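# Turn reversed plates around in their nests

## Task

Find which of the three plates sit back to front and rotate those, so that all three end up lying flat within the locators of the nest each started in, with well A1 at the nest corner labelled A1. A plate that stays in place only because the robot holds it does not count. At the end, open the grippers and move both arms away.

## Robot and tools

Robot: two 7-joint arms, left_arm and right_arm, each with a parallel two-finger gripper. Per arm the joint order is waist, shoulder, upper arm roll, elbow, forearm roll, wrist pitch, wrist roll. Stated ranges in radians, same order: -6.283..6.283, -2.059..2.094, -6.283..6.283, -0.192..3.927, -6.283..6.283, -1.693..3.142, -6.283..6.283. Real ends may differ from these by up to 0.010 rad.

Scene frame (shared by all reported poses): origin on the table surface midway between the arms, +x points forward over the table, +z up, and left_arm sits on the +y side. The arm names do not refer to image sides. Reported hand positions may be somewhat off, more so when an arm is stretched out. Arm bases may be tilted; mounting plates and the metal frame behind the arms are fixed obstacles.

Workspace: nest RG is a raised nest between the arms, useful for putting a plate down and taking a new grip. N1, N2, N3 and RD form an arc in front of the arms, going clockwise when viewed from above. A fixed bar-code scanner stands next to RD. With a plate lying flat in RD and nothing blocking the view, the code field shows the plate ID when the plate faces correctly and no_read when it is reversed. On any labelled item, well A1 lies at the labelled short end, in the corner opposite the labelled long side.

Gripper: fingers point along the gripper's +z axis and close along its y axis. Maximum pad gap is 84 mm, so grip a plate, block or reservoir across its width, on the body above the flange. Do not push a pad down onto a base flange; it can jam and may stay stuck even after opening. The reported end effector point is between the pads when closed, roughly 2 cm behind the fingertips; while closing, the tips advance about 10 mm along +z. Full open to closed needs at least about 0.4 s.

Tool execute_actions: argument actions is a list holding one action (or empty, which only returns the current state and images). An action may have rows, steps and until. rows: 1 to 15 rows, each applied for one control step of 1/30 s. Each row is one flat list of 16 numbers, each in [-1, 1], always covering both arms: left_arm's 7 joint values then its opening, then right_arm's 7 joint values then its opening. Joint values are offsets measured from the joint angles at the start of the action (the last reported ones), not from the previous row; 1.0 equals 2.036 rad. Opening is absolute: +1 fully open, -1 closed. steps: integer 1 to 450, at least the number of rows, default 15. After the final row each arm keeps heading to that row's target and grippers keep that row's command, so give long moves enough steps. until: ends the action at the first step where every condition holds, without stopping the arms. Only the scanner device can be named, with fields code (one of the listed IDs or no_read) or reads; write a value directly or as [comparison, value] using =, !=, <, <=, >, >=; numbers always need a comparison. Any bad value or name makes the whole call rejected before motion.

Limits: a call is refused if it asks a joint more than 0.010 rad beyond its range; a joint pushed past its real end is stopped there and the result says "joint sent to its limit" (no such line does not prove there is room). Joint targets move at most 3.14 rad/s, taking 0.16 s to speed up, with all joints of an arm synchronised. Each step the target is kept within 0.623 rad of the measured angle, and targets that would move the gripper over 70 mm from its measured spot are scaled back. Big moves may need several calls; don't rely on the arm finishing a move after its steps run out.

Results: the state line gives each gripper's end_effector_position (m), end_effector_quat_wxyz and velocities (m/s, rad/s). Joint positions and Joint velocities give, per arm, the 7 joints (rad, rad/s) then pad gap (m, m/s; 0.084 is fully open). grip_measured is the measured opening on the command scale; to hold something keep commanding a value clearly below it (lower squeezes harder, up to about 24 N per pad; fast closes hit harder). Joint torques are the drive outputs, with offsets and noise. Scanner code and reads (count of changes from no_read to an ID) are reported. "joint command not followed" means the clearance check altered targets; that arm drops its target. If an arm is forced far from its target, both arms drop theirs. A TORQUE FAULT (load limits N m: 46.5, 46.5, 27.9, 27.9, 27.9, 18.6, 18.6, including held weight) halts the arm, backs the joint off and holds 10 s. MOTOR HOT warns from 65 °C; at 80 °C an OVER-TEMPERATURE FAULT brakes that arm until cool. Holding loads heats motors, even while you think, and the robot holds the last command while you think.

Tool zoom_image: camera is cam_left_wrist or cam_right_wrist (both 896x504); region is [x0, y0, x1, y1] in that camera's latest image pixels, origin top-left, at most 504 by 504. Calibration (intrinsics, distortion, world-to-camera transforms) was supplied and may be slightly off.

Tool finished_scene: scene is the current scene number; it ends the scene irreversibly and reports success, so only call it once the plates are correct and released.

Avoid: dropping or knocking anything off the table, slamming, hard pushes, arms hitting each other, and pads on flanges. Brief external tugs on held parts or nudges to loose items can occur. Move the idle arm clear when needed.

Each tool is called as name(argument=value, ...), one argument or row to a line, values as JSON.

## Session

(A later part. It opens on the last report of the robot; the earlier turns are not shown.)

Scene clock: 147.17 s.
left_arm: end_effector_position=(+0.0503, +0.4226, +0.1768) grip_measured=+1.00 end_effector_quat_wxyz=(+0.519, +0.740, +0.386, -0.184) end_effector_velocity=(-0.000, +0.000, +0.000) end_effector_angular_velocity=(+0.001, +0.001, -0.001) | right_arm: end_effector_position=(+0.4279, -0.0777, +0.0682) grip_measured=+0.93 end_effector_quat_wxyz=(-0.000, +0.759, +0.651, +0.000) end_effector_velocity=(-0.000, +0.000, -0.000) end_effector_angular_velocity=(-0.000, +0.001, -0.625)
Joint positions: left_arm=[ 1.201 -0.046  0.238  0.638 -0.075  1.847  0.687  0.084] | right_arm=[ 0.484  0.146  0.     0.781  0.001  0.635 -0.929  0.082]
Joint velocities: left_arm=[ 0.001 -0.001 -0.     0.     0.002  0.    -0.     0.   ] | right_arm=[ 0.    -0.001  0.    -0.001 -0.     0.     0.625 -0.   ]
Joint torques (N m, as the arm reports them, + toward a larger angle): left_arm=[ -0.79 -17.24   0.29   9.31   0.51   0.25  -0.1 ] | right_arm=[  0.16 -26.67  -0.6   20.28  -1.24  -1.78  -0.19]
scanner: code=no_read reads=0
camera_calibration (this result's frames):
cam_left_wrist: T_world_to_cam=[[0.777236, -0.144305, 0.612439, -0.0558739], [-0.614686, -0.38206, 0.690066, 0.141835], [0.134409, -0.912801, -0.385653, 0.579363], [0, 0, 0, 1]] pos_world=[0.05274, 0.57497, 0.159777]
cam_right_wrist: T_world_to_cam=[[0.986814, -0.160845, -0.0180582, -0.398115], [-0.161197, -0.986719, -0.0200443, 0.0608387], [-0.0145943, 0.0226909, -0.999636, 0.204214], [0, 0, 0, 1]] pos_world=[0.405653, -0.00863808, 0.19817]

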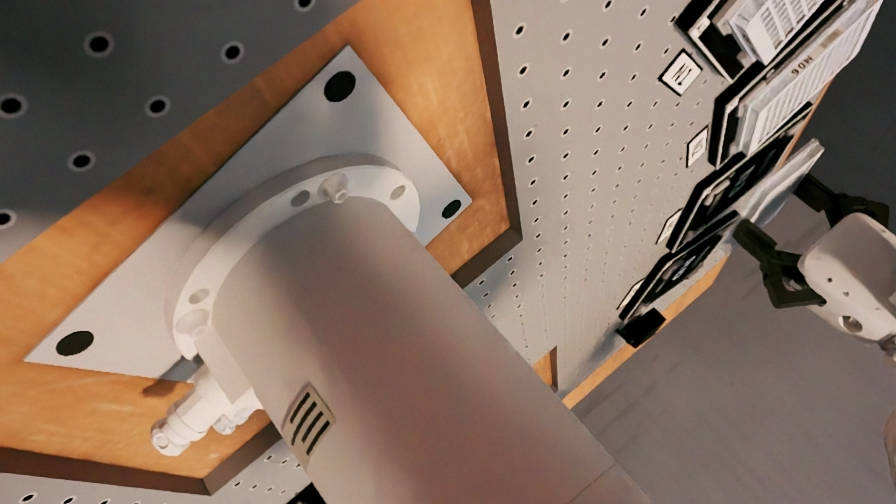

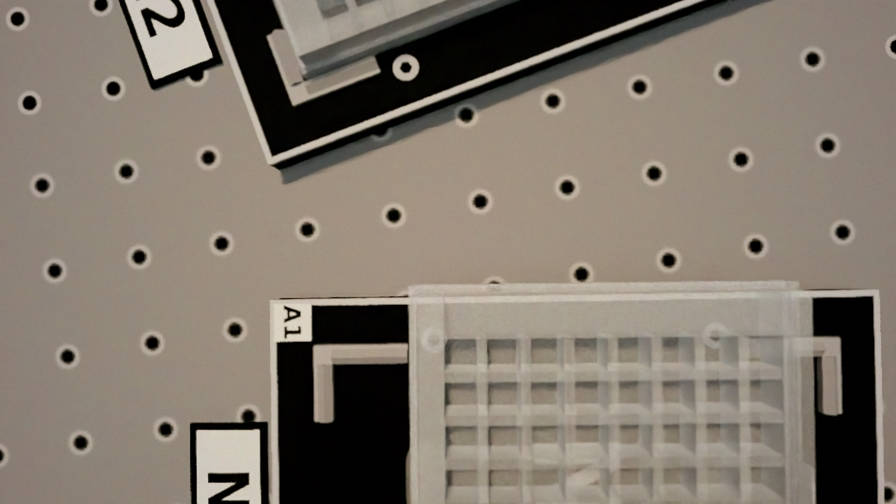

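Target q7 = 0.6356: delta 1.5646.

execute_actions(
  actions=[
    {"rows":[[0,0,0,0,0,0,0,1,0,0,0,0,0,0,0.7685,0]],"steps":30},
  ],
)

Scene clock: 153.80 s.
left_arm: end_effector_position=(+0.0503, +0.4226, +0.1768) grip_measured=+1.00 end_effector_quat_wxyz=(+0.519, +0.740, +0.386, -0.184) end_effector_velocity=(+0.000, +0.000, +0.000) end_effector_angular_velocity=(+0.001, -0.001, +0.001) | right_arm: end_effector_position=(+0.4279, -0.0777, +0.0682) grip_measured=+0.93 end_effector_quat_wxyz=(-0.000, +0.997, -0.072, +0.000) end_effector_velocity=(-0.000, -0.000, -0.000) end_effector_angular_velocity=(-0.001, +0.001, -0.033)
Joint positions: left_arm=[ 1.201 -0.046  0.238  0.638 -0.075  1.847  0.687  0.084] | right_arm=[0.484 0.146 0.    0.781 0.001 0.635 0.633 0.082]
Joint velocities: left_arm=[ 0.001 -0.001 -0.     0.    -0.001  0.    -0.     0.   ] | right_arm=[ 0.     0.001 -0.001 -0.    -0.    -0.     0.033  0.   ]
Joint torques (N m, as the arm reports them, + toward a larger angle): left_arm=[ -0.81 -17.22   0.13   9.26   0.51   0.31  -0.18] | right_arm=[  0.19 -26.65  -0.56  20.57  -1.17  -1.96   0.13]
scanner: code=no_read reads=0
camera_calibration (this result's frames):
cam_left_wrist: T_world_to_cam=[[0.777236, -0.144305, 0.612439, -0.0558739], [-0.614686, -0.38206, 0.690066, 0.141835], [0.134409, -0.912801, -0.385653, 0.579363], [0, 0, 0, 1]] pos_world=[0.05274, 0.57497, 0.159777]
cam_right_wrist: T_world_to_cam=[[-0.151434, -0.988284, -0.019015, 0.0246798], [-0.988215, 0.151803, -0.0196953, 0.503176], [0.022351, 0.0158083, -0.999625, 0.18787], [0, 0, 0, 1]] pos_world=[0.496784, -0.0549627, 0.198179]

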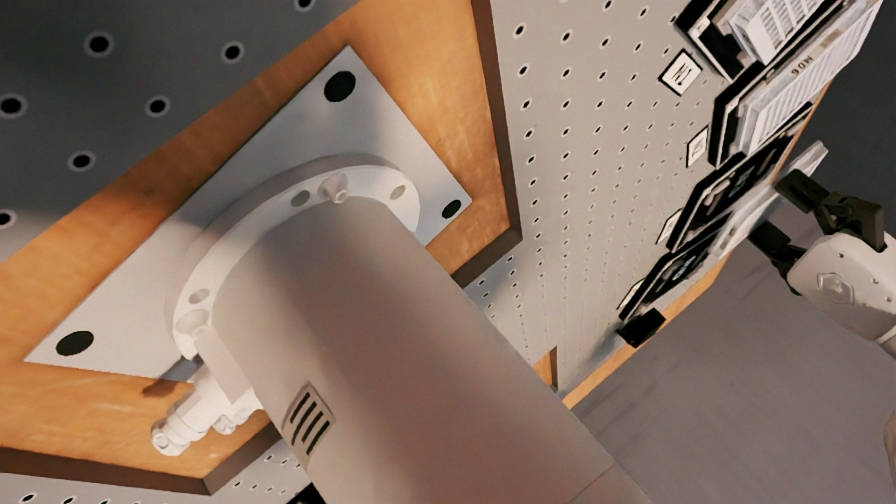

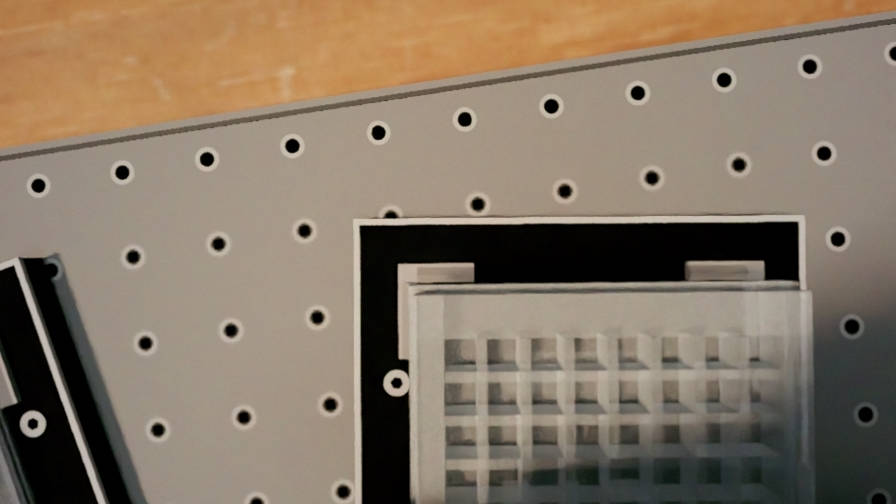

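execute_actions(
  actions=[
    {"rows":[[0,0,0,0,0,0,0,1,0,0.0172,0,-0.0067,0,-0.0239,0.0013,0]],"steps":18},
  ],
)

Scene clock: 169.70 s.
left_arm: end_effector_position=(+0.0503, +0.4226, +0.1768) grip_measured=+1.00 end_effector_quat_wxyz=(+0.519, +0.740, +0.386, -0.184) end_effector_velocity=(-0.000, -0.000, -0.000) end_effector_angular_velocity=(-0.001, +0.001, -0.001) | right_arm: end_effector_position=(+0.4265, -0.0785, +0.0522) grip_measured=+0.93 end_effector_quat_wxyz=(-0.000, +0.997, -0.073, +0.000) end_effector_velocity=(-0.000, -0.001, -0.001) end_effector_angular_velocity=(-0.001, +0.001, -0.000)
Joint positions: left_arm=[ 1.201 -0.046  0.238  0.638 -0.075  1.847  0.687  0.084] | right_arm=[0.484 0.18  0.    0.768 0.001 0.586 0.635 0.082]
Joint velocities: left_arm=[-0.     0.001 -0.    -0.     0.001  0.    -0.     0.   ] | right_arm=[-0.     0.002 -0.    -0.001 -0.    -0.002 -0.     0.   ]
Joint torques (N m, as the arm reports them, + toward a larger angle): left_arm=[ -0.86 -17.24   0.27   9.38   0.66   0.29  -0.24] | right_arm=[  0.23 -27.14  -0.5   19.89  -1.3   -1.9    0.17]
scanner: code=no_read reads=0
camera_calibration (this result's frames):
cam_left_wrist: T_world_to_cam=[[0.777236, -0.144305, 0.612439, -0.0558739], [-0.614686, -0.38206, 0.690066, 0.141835], [0.134409, -0.912801, -0.385653, 0.579363], [0, 0, 0, 1]] pos_world=[0.05274, 0.57497, 0.159777]
cam_right_wrist: T_world_to_cam=[[-0.154066, -0.987874, -0.0191814, 0.0246035], [-0.987801, 0.154442, -0.0199414, 0.501663], [0.022662, 0.0158751, -0.999617, 0.171828], [0, 0, 0, 1]] pos_world=[0.49544, -0.0559004, 0.182238]

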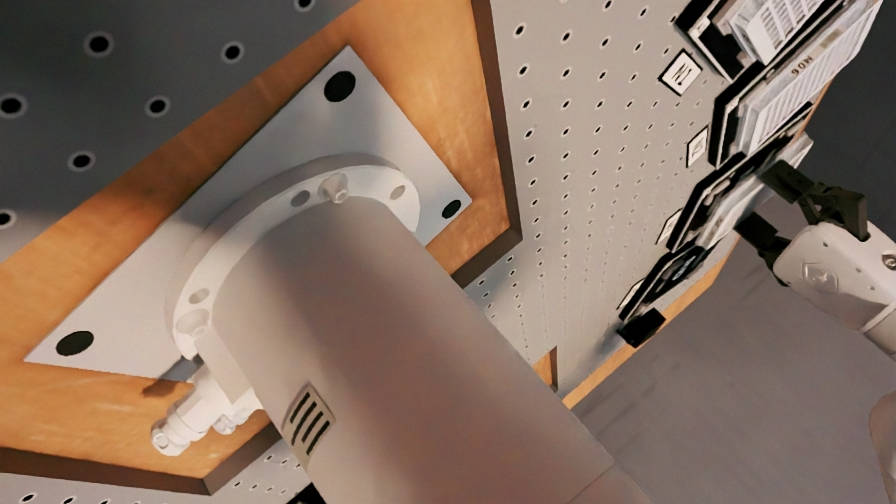

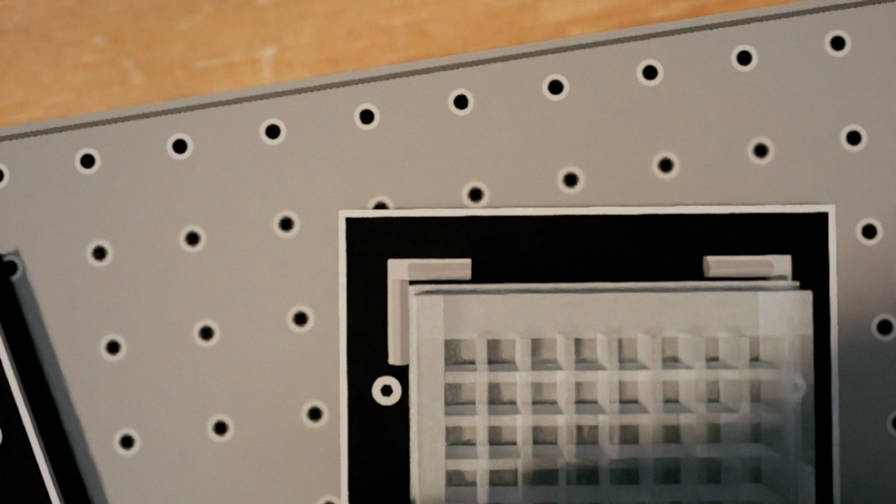

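execute_actions(
  actions=[
    {"rows":[[0,0,0,0,0,0,0,1,0,0.002,0,-0.0004,0,-0.0024,0,0],[0,0,0,0,0,0,0,1,0,0.004,0,-0.0008,0,-0.0048,0,0],[0,0,0,0,0,0,0,1,0,0.0055,0,-0.0011,0,-0.0066,0,0],[0,0,0,0,0,0,0,1,0,0.007,0,-0.0014,0,-0.0084,0,0],[0,0,0,0,0,0,0,1,0,0.008,0,-0.0016,0,-0.0096,0,0],[0,0,0,0,0,0,0,1,0,0.009,0,-0.0018,0,-0.0108,0,0],[0,0,0,0,0,0,0,1,0,0.010,0,-0.0021,0,-0.012,0,0],[0,0,0,0,0,0,0,1,0,0.0107,0,-0.0022,0,-0.0129,0,0]],"steps":22},
  ],
)

Scene clock: 177.80 s.
left_arm: end_effector_position=(+0.0503, +0.4226, +0.1768) grip_measured=+1.00 end_effector_quat_wxyz=(+0.519, +0.740, +0.386, -0.184) end_effector_velocity=(-0.000, +0.000, +0.000) end_effector_angular_velocity=(+0.001, +0.000, +0.000) | right_arm: end_effector_position=(+0.4263, -0.0785, +0.0435) grip_measured=+0.93 end_effector_quat_wxyz=(-0.001, +0.997, -0.073, +0.001) end_effector_velocity=(+0.000, +0.000, +0.000) end_effector_angular_velocity=(+0.000, -0.001, +0.001)
Joint positions: left_arm=[ 1.201 -0.046  0.238  0.638 -0.075  1.847  0.687  0.084] | right_arm=[0.484 0.202 0.    0.763 0.001 0.56  0.635 0.082]
Joint velocities: left_arm=[ 0.    -0.001  0.    -0.     0.    -0.    -0.    -0.   ] | right_arm=[ 0.    -0.     0.     0.    -0.    -0.001 -0.     0.   ]
Joint torques (N m, as the arm reports them, + toward a larger angle): left_arm=[ -0.78 -17.37   0.24   9.27   0.56   0.27  -0.17] | right_arm=[ -0.08 -26.93  -0.69  18.25  -1.39  -1.59   0.24]
scanner: code=no_read reads=0
camera_calibration (this result's frames):
cam_left_wrist: T_world_to_cam=[[0.777235, -0.144305, 0.612439, -0.055874], [-0.614686, -0.38206, 0.690066, 0.141835], [0.134409, -0.912801, -0.385653, 0.579363], [0, 0, 0, 1]] pos_world=[0.05274, 0.57497, 0.159777]
cam_right_wrist: T_world_to_cam=[[-0.154045, -0.987871, -0.0195254, 0.0243594], [-0.987793, 0.154435, -0.0203503, 0.501308], [0.0231189, 0.0161522, -0.999602, 0.162913], [0, 0, 0, 1]] pos_world=[0.495175, -0.0559872, 0.173526]

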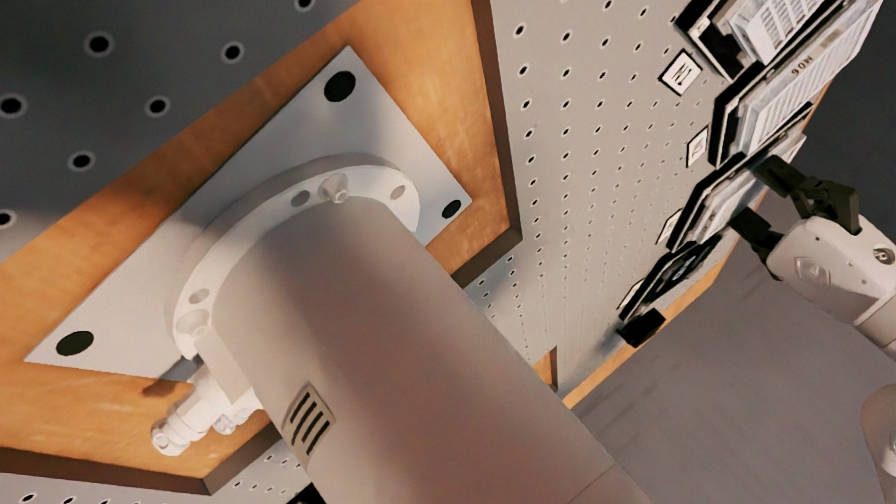

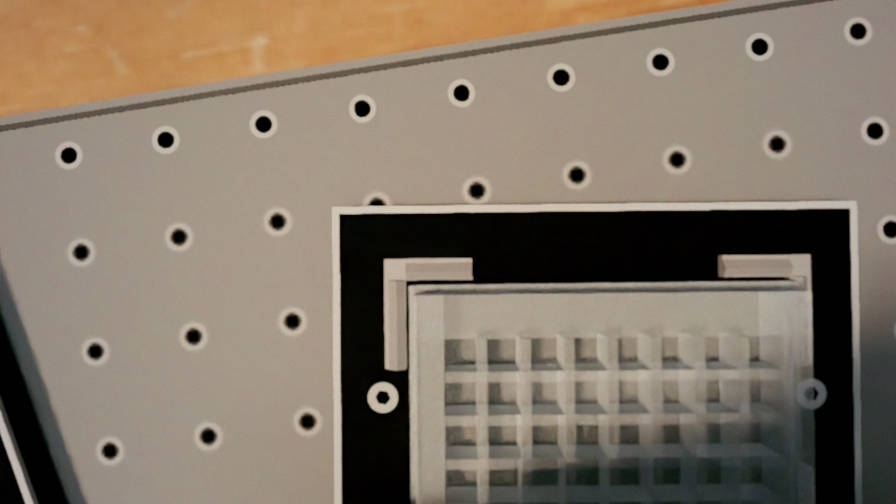

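execute_actions(
  actions=[
    {"rows":[[0,0,0,0,0,0,0,1,0,0,0,0,0,0,0,0.6],[0,0,0,0,0,0,0,1,0,0,0,0,0,0,0,1],[0,0,0,0,0,0,0,1,0,0,0,0,0,0,0,1],[0,0,0,0,0,0,0,1,0,0,0,0,0,0,0,1],[0,0,0,0,0,0,0,1,0,0,0,0,0,0,0,1],[0,0,0,0,0,0,0,1,0,0,0,0,0,0,0,1],[0,0,0,0,0,0,0,1,0,0,0,0,0,0,0,1],[0,0,0,0,0,0,0,1,0,0,0,0,0,0,0,1],[0,0,0,0,0,0,0,1,0,0,0,0,0,0,0,1],[0,0,0,0,0,0,0,1,0,-0.0311,0,0.0064,0,0.0375,0,1]],"steps":26},
  ],
)

zoom_image(
  camera="cam_left_wrist",
  region=[660, 100, 896, 300],
)

Scene clock: 189.03 s.
left_arm: end_effector_position=(+0.0503, +0.4226, +0.1768) grip_measured=+1.00 end_effector_quat_wxyz=(+0.519, +0.740, +0.386, -0.184) end_effector_velocity=(+0.000, -0.000, +0.000) end_effector_angular_velocity=(-0.001, +0.000, +0.000) | right_arm: end_effector_position=(+0.4265, -0.0784, +0.0691) grip_measured=+1.00 end_effector_quat_wxyz=(-0.000, +0.997, -0.073, +0.000) end_effector_velocity=(+0.002, +0.001, +0.003) end_effector_angular_velocity=(+0.002, -0.005, -0.002)
Joint positions: left_arm=[ 1.201 -0.046  0.238  0.638 -0.075  1.847  0.687  0.084] | right_arm=[0.484 0.139 0.    0.776 0.001 0.636 0.635 0.084]
Joint velocities: left_arm=[-0.     0.    -0.     0.    -0.     0.001 -0.    -0.   ] | right_arm=[-0.001 -0.005  0.     0.003  0.     0.003  0.001  0.   ]
Joint torques (N m, as the arm reports them, + toward a larger angle): left_arm=[ -0.75 -17.29   0.3    9.23   0.49   0.21  -0.16] | right_arm=[  0.21 -26.2   -0.44  20.21  -1.41  -1.83   0.14]
scanner: code=no_read reads=0
camera_calibration (this result's frames):
cam_left_wrist: T_world_to_cam=[[0.777235, -0.144305, 0.612439, -0.055874], [-0.614686, -0.38206, 0.690066, 0.141835], [0.134409, -0.912801, -0.385653, 0.579363], [0, 0, 0, 1]] pos_world=[0.05274, 0.57497, 0.159777]
cam_right_wrist: T_world_to_cam=[[-0.154013, -0.987885, -0.0190366, 0.0249694], [-0.987815, 0.154381, -0.0196731, 0.501991], [0.0223737, 0.0157747, -0.999625, 0.188821], [0, 0, 0, 1]] pos_world=[0.495495, -0.0558096, 0.199101]

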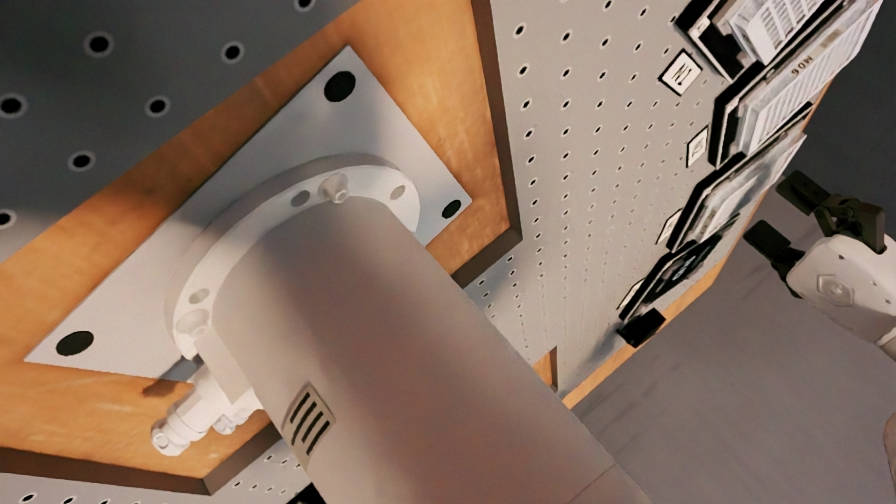

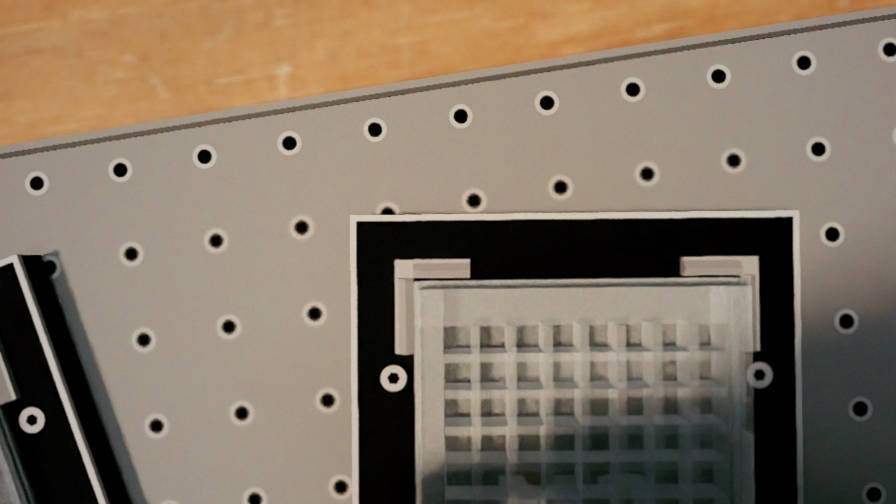

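Region (660, 100, 896, 300) of cam_left_wrist's 896x504 image, scaled by 2.136, with more detail than that image has; it fills the top 427 rows of this view, and the rest is white.

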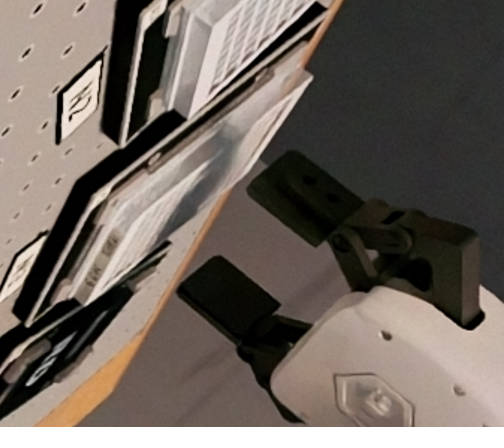

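execute_actions(
  actions=[
    {"rows":[[0,0,0,0,0,0,0,1,0.1473,0.1503,0,0.2229,0,0.0731,-0.0201,1]],"steps":40},
  ],
)

Scene clock: 199.03 s.
left_arm: end_effector_position=(+0.0503, +0.4226, +0.1768) grip_measured=+1.00 end_effector_quat_wxyz=(+0.519, +0.740, +0.386, -0.184) end_effector_velocity=(+0.000, -0.000, +0.000) end_effector_angular_velocity=(-0.000, -0.001, +0.000) | right_arm: end_effector_position=(+0.4276, +0.1049, +0.0697) grip_measured=+1.00 end_effector_quat_wxyz=(-0.000, +0.995, +0.097, -0.000) end_effector_velocity=(-0.001, +0.000, +0.000) end_effector_angular_velocity=(+0.000, +0.000, +0.002)
Joint positions: left_arm=[ 1.201 -0.046  0.238  0.638 -0.075  1.847  0.687  0.084] | right_arm=[0.783 0.445 0.    1.23  0.001 0.785 0.594 0.084]
Joint velocities: left_arm=[-0.    -0.     0.     0.    -0.001  0.001 -0.    -0.   ] | right_arm=[ 0.001 -0.     0.001 -0.     0.    -0.    -0.001  0.   ]
Joint torques (N m, as the arm reports them, + toward a larger angle): left_arm=[ -0.9  -17.21   0.19   9.31   0.68   0.2   -0.14] | right_arm=[  0.12 -35.86  -0.53  22.01  -1.37  -1.87   0.28]
scanner: code=no_read reads=0
camera_calibration (this result's frames):
cam_left_wrist: T_world_to_cam=[[0.777235, -0.144305, 0.612439, -0.055874], [-0.614686, -0.38206, 0.690066, 0.141835], [0.134409, -0.912801, -0.385653, 0.579363], [0, 0, 0, 1]] pos_world=[0.0527401, 0.57497, 0.159777]
cam_right_wrist: T_world_to_cam=[[0.184884, -0.982585, -0.0185381, 0.0607406], [-0.982645, -0.18454, -0.0188211, 0.508089], [0.0150723, 0.0216961, -0.999651, 0.188958], [0, 0, 0, 1]] pos_world=[0.485193, 0.149346, 0.19958]

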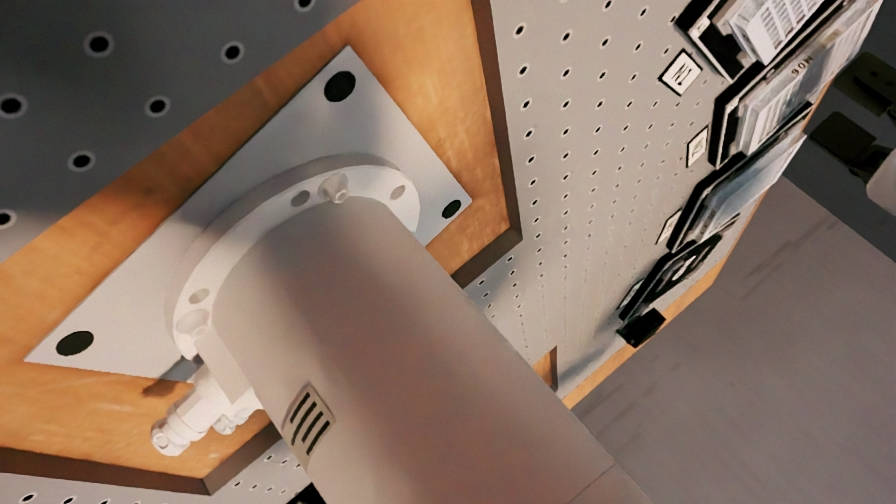

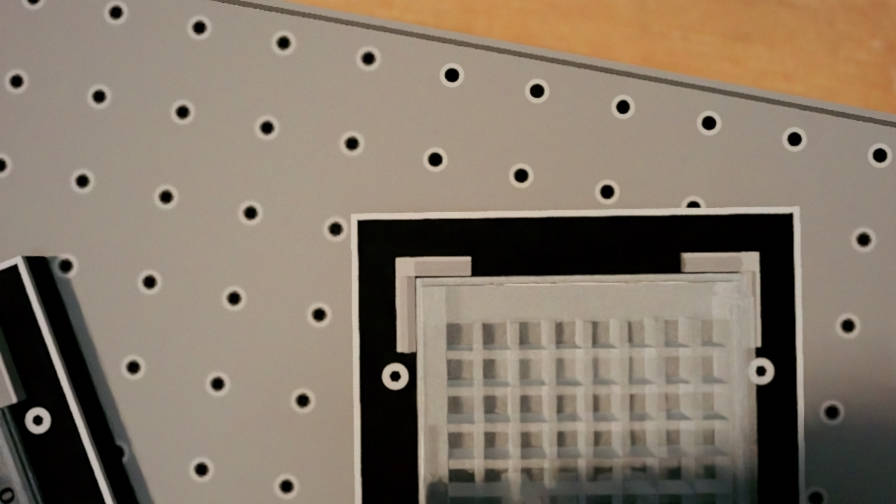

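execute_actions(
  actions=[
    {"rows":[[0,0,0,0,0,0,0,1,-0.0007,0.0246,0,-0.0023,0,-0.0269,-0.0032,1]],"steps":22},
  ],
)

zoom_image(
  camera="cam_left_wrist",
  region=[696, 0, 896, 200],
)

Scene clock: 208.93 s.
left_arm: end_effector_position=(+0.0503, +0.4226, +0.1768) grip_measured=+1.00 end_effector_quat_wxyz=(+0.519, +0.740, +0.386, -0.184) end_effector_velocity=(+0.000, +0.000, +0.000) end_effector_angular_velocity=(+0.001, -0.001, +0.001) | right_arm: end_effector_position=(+0.4291, +0.1053, +0.0448) grip_measured=+1.00 end_effector_quat_wxyz=(-0.000, +0.995, +0.099, -0.000) end_effector_velocity=(-0.000, -0.000, -0.000) end_effector_angular_velocity=(-0.001, +0.000, -0.001)
Joint positions: left_arm=[ 1.201 -0.046  0.238  0.638 -0.075  1.847  0.687  0.084] | right_arm=[0.782 0.495 0.    1.225 0.001 0.73  0.588 0.084]
Joint velocities: left_arm=[ 0.    -0.     0.     0.    -0.001 -0.     0.    -0.   ] | right_arm=[ 0.     0.001 -0.     0.    -0.    -0.     0.001 -0.   ]
Joint torques (N m, as the arm reports them, + toward a larger angle): left_arm=[ -1.07 -17.53   0.31   9.3    0.62   0.22  -0.15] | right_arm=[  0.16 -36.54  -0.66  21.34  -1.34  -1.87   0.19]
scanner: code=no_read reads=0
camera_calibration (this result's frames):
cam_left_wrist: T_world_to_cam=[[0.777236, -0.144305, 0.612439, -0.055874], [-0.614686, -0.38206, 0.690066, 0.141835], [0.134409, -0.912801, -0.385653, 0.579363], [0, 0, 0, 1]] pos_world=[0.05274, 0.57497, 0.159777]
cam_right_wrist: T_world_to_cam=[[0.189862, -0.981634, -0.0186494, 0.0581043], [-0.981694, -0.189513, -0.019006, 0.509204], [0.0151226, 0.0219165, -0.999645, 0.164061], [0, 0, 0, 1]] pos_world=[0.48637, 0.149942, 0.174764]

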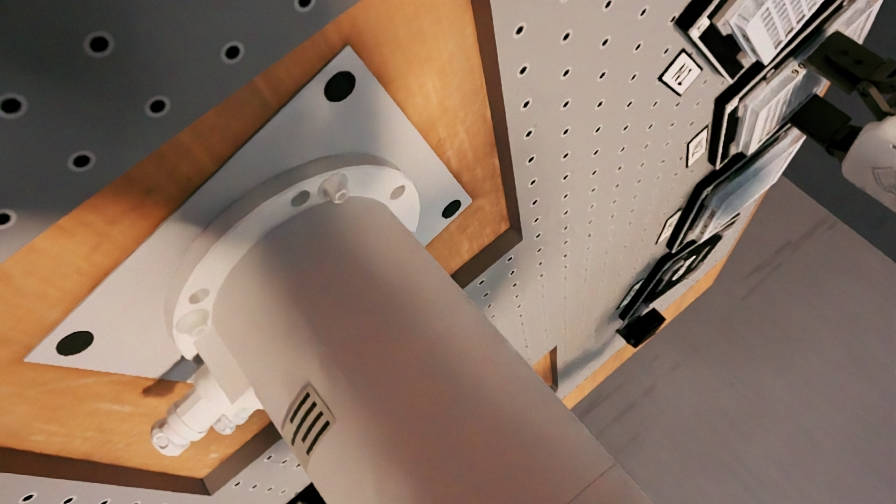

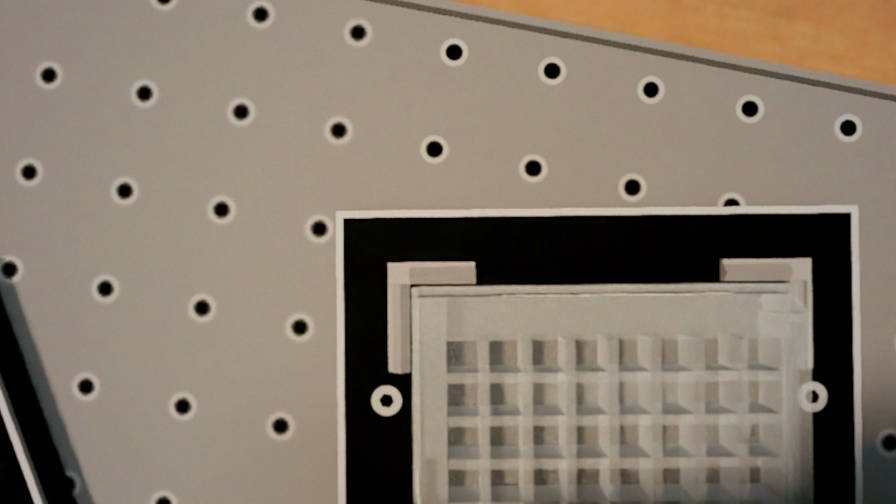

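Region (696, 0, 896, 200) of cam_left_wrist's 896x504 image, scaled by 2.520, with more detail than that image has.

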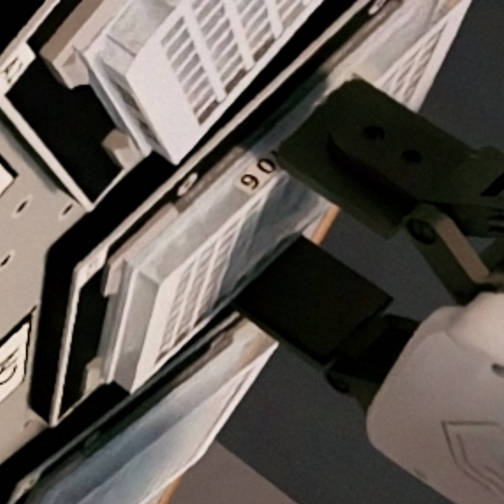

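execute_actions(
  actions=[
    {"rows":[[0,0,0,0,0,0,0,1,0,0,0,0,0,0,0,0.9],[0,0,0,0,0,0,0,1,0,0,0,0,0,0,0,0.8],[0,0,0,0,0,0,0,1,0,0,0,0,0,0,0,0.7],[0,0,0,0,0,0,0,1,0,0,0,0,0,0,0,0.5],[0,0,0,0,0,0,0,1,0,0,0,0,0,0,0,0.3],[0,0,0,0,0,0,0,1,0,0,0,0,0,0,0,0],[0,0,0,0,0,0,0,1,0,0,0,0,0,0,0,-0.2],[0,0,0,0,0,0,0,1,0,0,0,0,0,0,0,-0.2],[0,0,0,0,0,0,0,1,0,0,0,0,0,0,0,-0.2],[0,0,0,0,0,0,0,1,0,0,0,0,0,0,0,-0.2],[0,0,0,0,0,0,0,1,0,0,0,0,0,0,0,-0.2],[0,0,0,0,0,0,0,1,0,0,0,0,0,0,0,-0.2],[0,0,0,0,0,0,0,1,0,0,0,0,0,0,0,-0.2],[0,0,0,0,0,0,0,1,0,0,0,0,0,0,0,-0.2],[0,0,0,0,0,0,0,1,0,-0.023,0,0.0049,0,0.0279,0,-0.2]],"steps":33},
  ],
)

execute_actions(
  actions=[
    {"rows":[[0,0,0,0,0,0,0,1,0,0,0,0,0,0,-1,-0.2]],"steps":20},
  ],
)

Scene clock: 224.80 s.
left_arm: end_effector_position=(+0.0503, +0.4226, +0.1768) grip_measured=+1.00 end_effector_quat_wxyz=(+0.519, +0.740, +0.386, -0.184) end_effector_velocity=(-0.000, -0.000, +0.000) end_effector_angular_velocity=(-0.000, +0.000, +0.001) | right_arm: end_effector_position=(+0.4289, +0.1052, +0.0696) grip_measured=+0.92 end_effector_quat_wxyz=(+0.000, +0.995, +0.099, -0.000) end_effector_velocity=(+0.001, +0.001, +0.002) end_effector_angular_velocity=(+0.002, -0.002, -0.000)
Joint positions: left_arm=[ 1.201 -0.046  0.238  0.638 -0.075  1.847  0.687  0.084] | right_arm=[0.782 0.449 0.    1.235 0.001 0.787 0.588 0.081]
Joint velocities: left_arm=[ 0.001 -0.    -0.    -0.     0.     0.     0.    -0.   ] | right_arm=[-0.    -0.002  0.     0.002  0.     0.001  0.    -0.   ]
Joint torques (N m, as the arm reports them, + toward a larger angle): left_arm=[ -0.64 -17.29   0.28   9.29   0.57   0.19  -0.08] | right_arm=[  0.22 -36.31  -0.67  22.37  -1.4   -1.97   0.19]
scanner: code=no_read reads=0
camera_calibration (this result's frames):
cam_left_wrist: T_world_to_cam=[[0.777236, -0.144305, 0.612439, -0.055874], [-0.614686, -0.38206, 0.690066, 0.141835], [0.134409, -0.912801, -0.385653, 0.579363], [0, 0, 0, 1]] pos_world=[0.05274, 0.57497, 0.159777]
cam_right_wrist: T_world_to_cam=[[0.189917, -0.981627, -0.0184147, 0.0584697], [-0.981689, -0.18958, -0.0186085, 0.509519], [0.0147755, 0.0216116, -0.999657, 0.188968], [0, 0, 0, 1]] pos_world=[0.486292, 0.149906, 0.199461]

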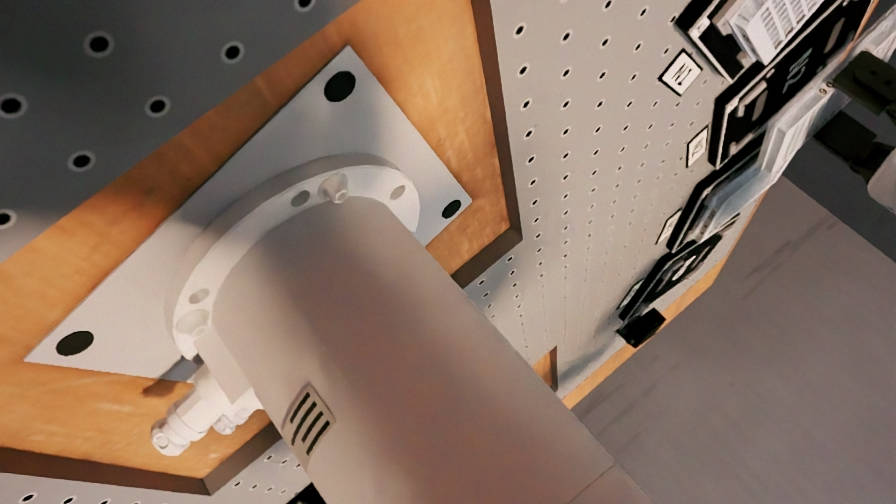

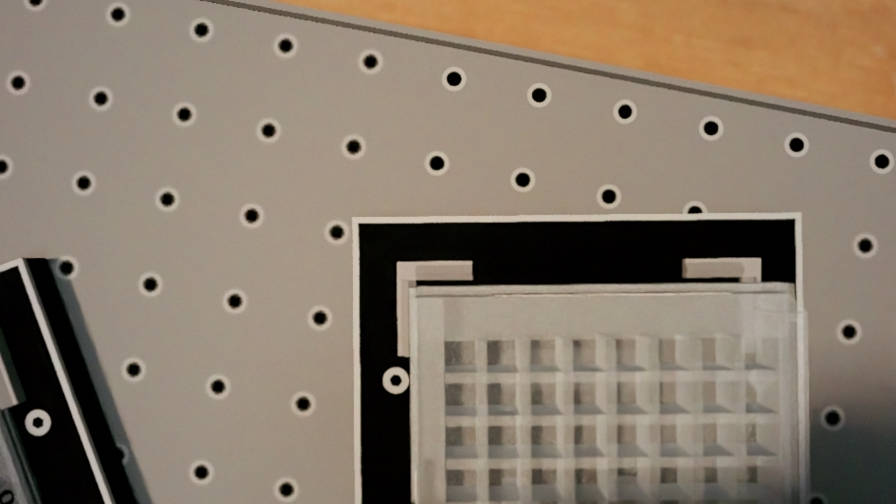

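Scene clock: 225.47 s.
left_arm: end_effector_position=(+0.0503, +0.4226, +0.1768) grip_measured=+1.00 end_effector_quat_wxyz=(+0.519, +0.740, +0.386, -0.184) end_effector_velocity=(-0.000, -0.000, +0.000) end_effector_angular_velocity=(-0.001, +0.000, -0.000) | right_arm: end_effector_position=(+0.4289, +0.1052, +0.0696) grip_measured=+0.92 end_effector_quat_wxyz=(-0.000, +0.689, +0.724, -0.000) end_effector_velocity=(-0.000, +0.001, +0.001) end_effector_angular_velocity=(+0.003, -0.000, +2.604)
Joint positions: left_arm=[ 1.201 -0.046  0.238  0.638 -0.075  1.847  0.687  0.084] | right_arm=[ 0.782  0.449  0.     1.235  0.001  0.787 -0.833  0.081]
Joint velocities: left_arm=[ 0.    -0.    -0.    -0.001  0.001  0.001  0.     0.   ] | right_arm=[ 0.    -0.001  0.001  0.001  0.     0.    -2.603 -0.   ]
Joint torques (N m, as the arm reports them, + toward a larger angle): left_arm=[ -0.69 -17.5    0.3    9.27   0.58   0.23  -0.18] | right_arm=[  0.24 -36.17  -0.7   22.36  -1.15  -1.75   0.06]
scanner: code=no_read reads=0
camera_calibration (this result's frames):
cam_left_wrist: T_world_to_cam=[[0.777235, -0.144305, 0.612439, -0.0558741], [-0.614686, -0.38206, 0.690066, 0.141835], [0.134409, -0.912801, -0.385653, 0.579363], [0, 0, 0, 1]] pos_world=[0.0527401, 0.57497, 0.159777]
cam_right_wrist: T_world_to_cam=[[0.998955, 0.0414949, -0.0191458, -0.396113], [0.0411251, -0.998967, -0.0193233, 0.155989], [-0.0199278, 0.0185157, -0.99963, 0.204175], [0, 0, 0, 1]] pos_world=[0.393353, 0.168484, 0.19953]

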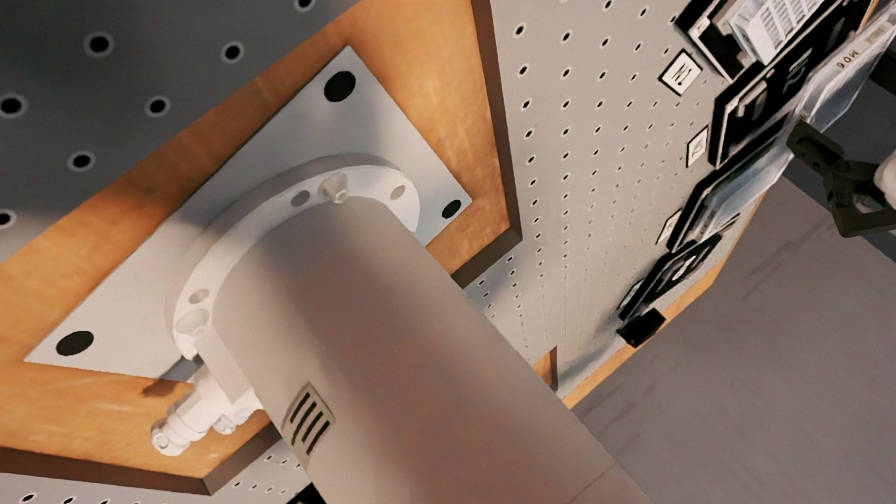

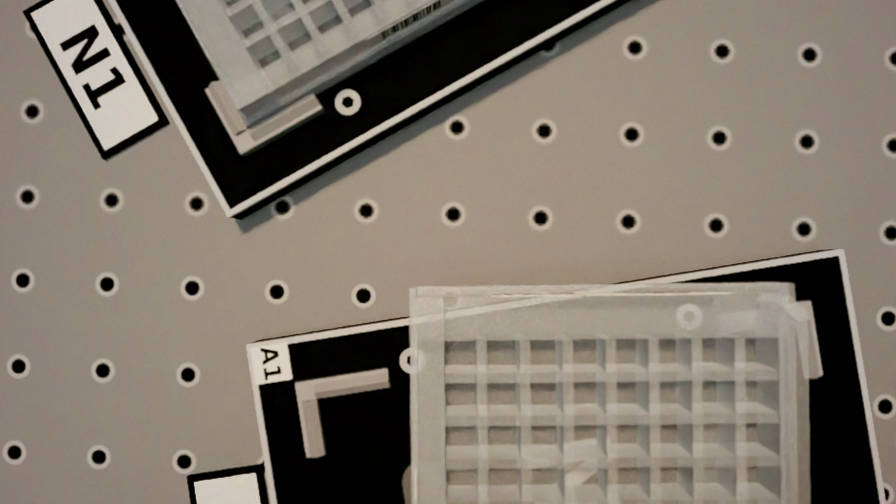

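Target −2.5536; delta −1.7206.

execute_actions(
  actions=[
    {"rows":[[0,0,0,0,0,0,0,1,0,0,0,0,0,0,-0.8451,-0.2]],"steps":28},
  ],
)

Scene clock: 232.90 s.
left_arm: end_effector_position=(+0.0503, +0.4226, +0.1768) grip_measured=+1.00 end_effector_quat_wxyz=(+0.519, +0.740, +0.386, -0.184) end_effector_velocity=(+0.000, +0.000, -0.000) end_effector_angular_velocity=(+0.000, -0.000, -0.000) | right_arm: end_effector_position=(+0.4289, +0.1052, +0.0696) grip_measured=+0.92 end_effector_quat_wxyz=(-0.000, -0.099, +0.995, -0.000) end_effector_velocity=(+0.000, +0.000, +0.000) end_effector_angular_velocity=(+0.001, -0.001, +0.017)
Joint positions: left_arm=[ 1.201 -0.046  0.238  0.638 -0.075  1.847  0.687  0.084] | right_arm=[ 0.782  0.449  0.     1.235  0.001  0.787 -2.552  0.081]
Joint velocities: left_arm=[-0. -0. -0.  0. -0. -0.  0.  0.] | right_arm=[ 0.    -0.001 -0.     0.    -0.    -0.    -0.017  0.   ]
Joint torques (N m, as the arm reports them, + toward a larger angle): left_arm=[ -0.83 -17.23   0.18   9.33   0.58   0.19  -0.2 ] | right_arm=[  0.15 -36.08  -0.53  22.14  -1.28  -1.73   0.33]
scanner: code=no_read reads=0
camera_calibration (this result's frames):
cam_left_wrist: T_world_to_cam=[[0.777236, -0.144305, 0.612439, -0.055874], [-0.614686, -0.38206, 0.690066, 0.141835], [0.134409, -0.912801, -0.385653, 0.579363], [0, 0, 0, 1]] pos_world=[0.0527401, 0.57497, 0.159777]
cam_right_wrist: T_world_to_cam=[[-0.188245, 0.981952, -0.0183003, 0.0141159], [0.981986, 0.187876, -0.0201712, -0.372356], [-0.0163689, -0.0217677, -0.999629, 0.206888], [0, 0, 0, 1]] pos_world=[0.371692, 0.0605992, 0.199558]

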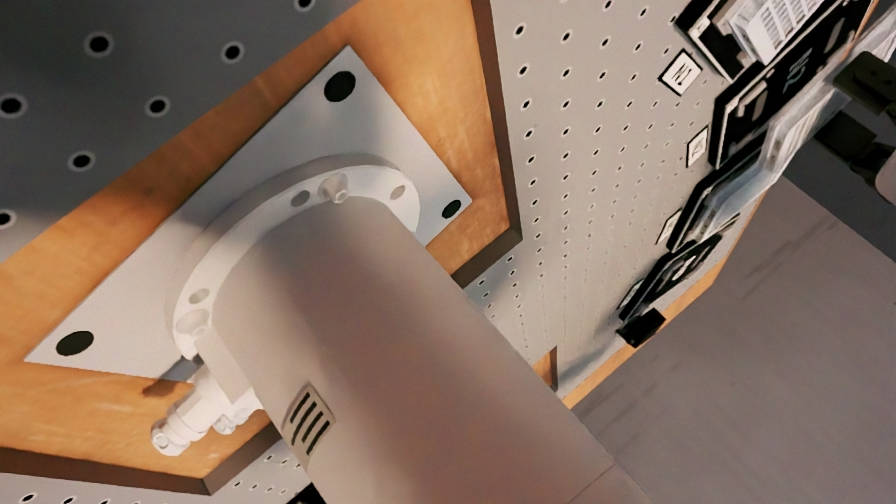

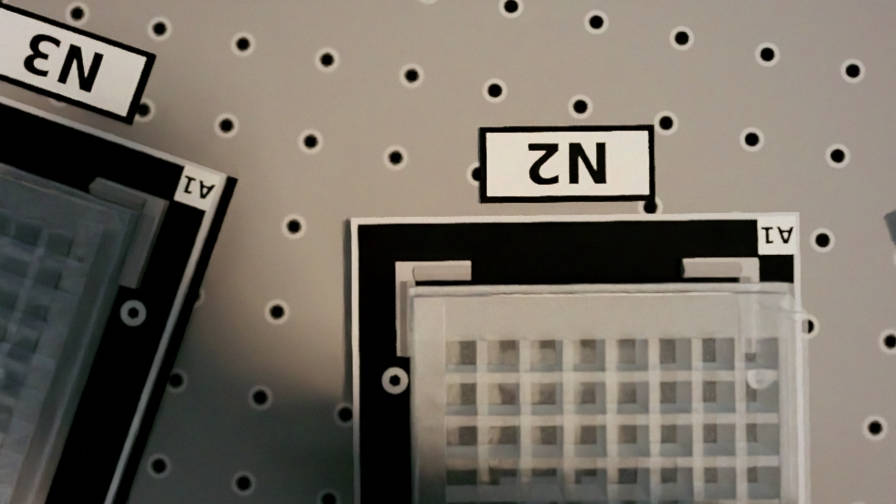

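execute_actions(
  actions=[
    {"rows":[[0,0,0,0,0,0,0,1,0,0.004,0,-0.0009,0,-0.0049,-0.0008,-0.2],[0,0,0,0,0,0,0,1,0,0.008,0,-0.0017,0,-0.0097,-0.0008,-0.2],[0,0,0,0,0,0,0,1,0,0.011,0,-0.0023,0,-0.0133,-0.0008,-0.2],[0,0,0,0,0,0,0,1,0,0.014,0,-0.003,0,-0.017,-0.0008,-0.2],[0,0,0,0,0,0,0,1,0,0.015,0,-0.0032,0,-0.0182,-0.0008,-0.2],[0,0,0,0,0,0,0,1,0,0.016,0,-0.0034,0,-0.0194,-0.0008,-0.2],[0,0,0,0,0,0,0,1,0,0.017,0,-0.0036,0,-0.0206,-0.0008,-0.2],[0,0,0,0,0,0,0,1,0,0.018,0,-0.0038,0,-0.0218,-0.0008,-0.2],[0,0,0,0,0,0,0,1,0,0.019,0,-0.004,0,-0.023,-0.0008,-0.2],[0,0,0,0,0,0,0,1,0,0.02,0,-0.0043,0,-0.0243,-0.0008,-0.2],[0,0,0,0,0,0,0,1,0,0.0207,0,-0.0044,0,-0.0251,-0.0008,-0.2],[0,0,0,0,0,0,0,1,0,0.0214,0,-0.0046,0,-0.026,-0.0008,-0.2],[0,0,0,0,0,0,0,1,0,0.022,0,-0.0047,0,-0.0267,-0.0008,-0.2],[0,0,0,0,0,0,0,1,0,0.0224,0,-0.0048,0,-0.0272,-0.0008,-0.2],[0,0,0,0,0,0,0,1,0,0.0227,0,-0.0048,0,-0.0275,-0.0008,-0.2]],"steps":28},
  ],
)

Scene clock: 248.30 s.
left_arm: end_effector_position=(+0.0503, +0.4226, +0.1768) grip_measured=+1.00 end_effector_quat_wxyz=(+0.519, +0.740, +0.386, -0.184) end_effector_velocity=(-0.000, -0.000, -0.000) end_effector_angular_velocity=(+0.000, +0.000, -0.001) | right_arm: end_effector_position=(+0.4290, +0.1053, +0.0451) grip_measured=+0.92 end_effector_quat_wxyz=(-0.000, -0.099, +0.995, +0.000) end_effector_velocity=(-0.000, -0.000, -0.001) end_effector_angular_velocity=(-0.001, +0.002, +0.000)
Joint positions: left_arm=[ 1.201 -0.046  0.238  0.638 -0.075  1.847  0.687  0.084] | right_arm=[ 0.782  0.495  0.     1.225  0.001  0.731 -2.554  0.081]
Joint velocities: left_arm=[-0.    -0.001 -0.    -0.     0.001 -0.     0.    -0.   ] | right_arm=[-0.001  0.002  0.001 -0.001 -0.    -0.001 -0.     0.   ]
Joint torques (N m, as the arm reports them, + toward a larger angle): left_arm=[ -0.66 -17.18   0.19   9.38   0.56   0.31  -0.12] | right_arm=[ -0.05 -35.94  -0.75  21.38  -1.36  -1.74   0.21]
scanner: code=no_read reads=0
camera_calibration (this result's frames):
cam_left_wrist: T_world_to_cam=[[0.777235, -0.144305, 0.612439, -0.0558739], [-0.614686, -0.38206, 0.690066, 0.141835], [0.134409, -0.912801, -0.385653, 0.579363], [0, 0, 0, 1]] pos_world=[0.0527401, 0.57497, 0.159777]
cam_right_wrist: T_world_to_cam=[[-0.18983, 0.981649, -0.0181321, 0.014286], [0.981684, 0.189468, -0.0199778, -0.372949], [-0.0161758, -0.0215924, -0.999636, 0.182346], [0, 0, 0, 1]] pos_world=[0.37178, 0.0605754, 0.175088]

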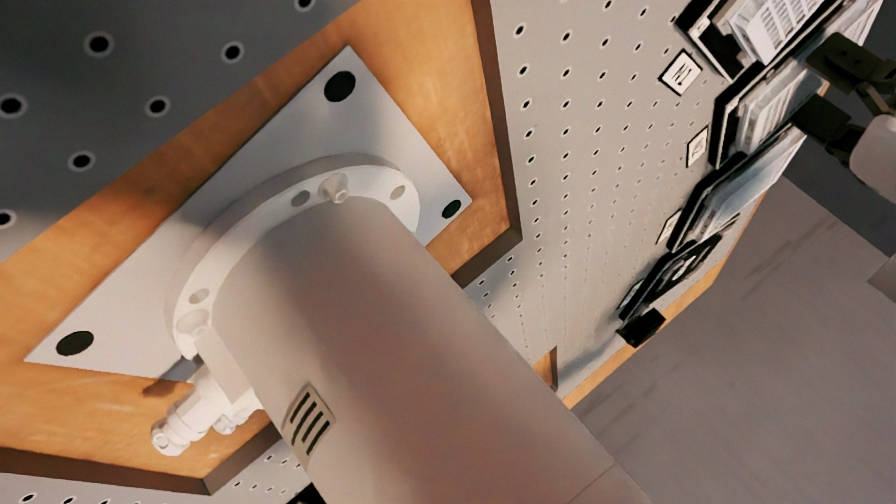

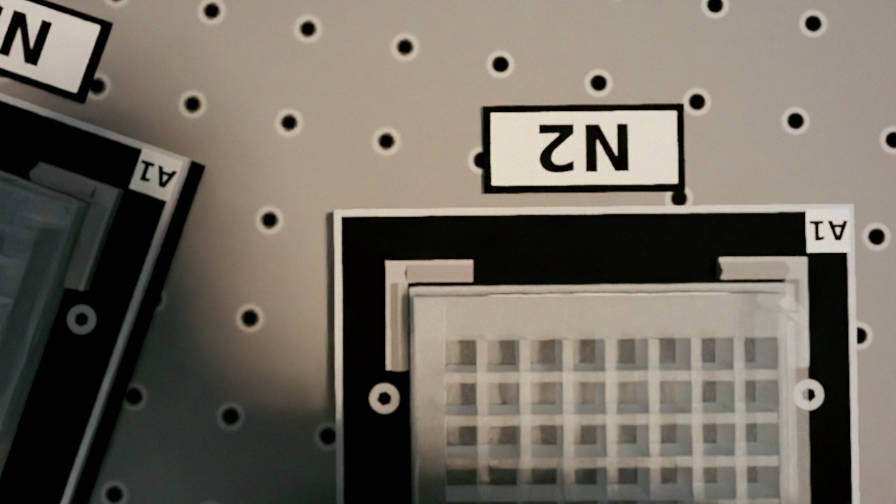

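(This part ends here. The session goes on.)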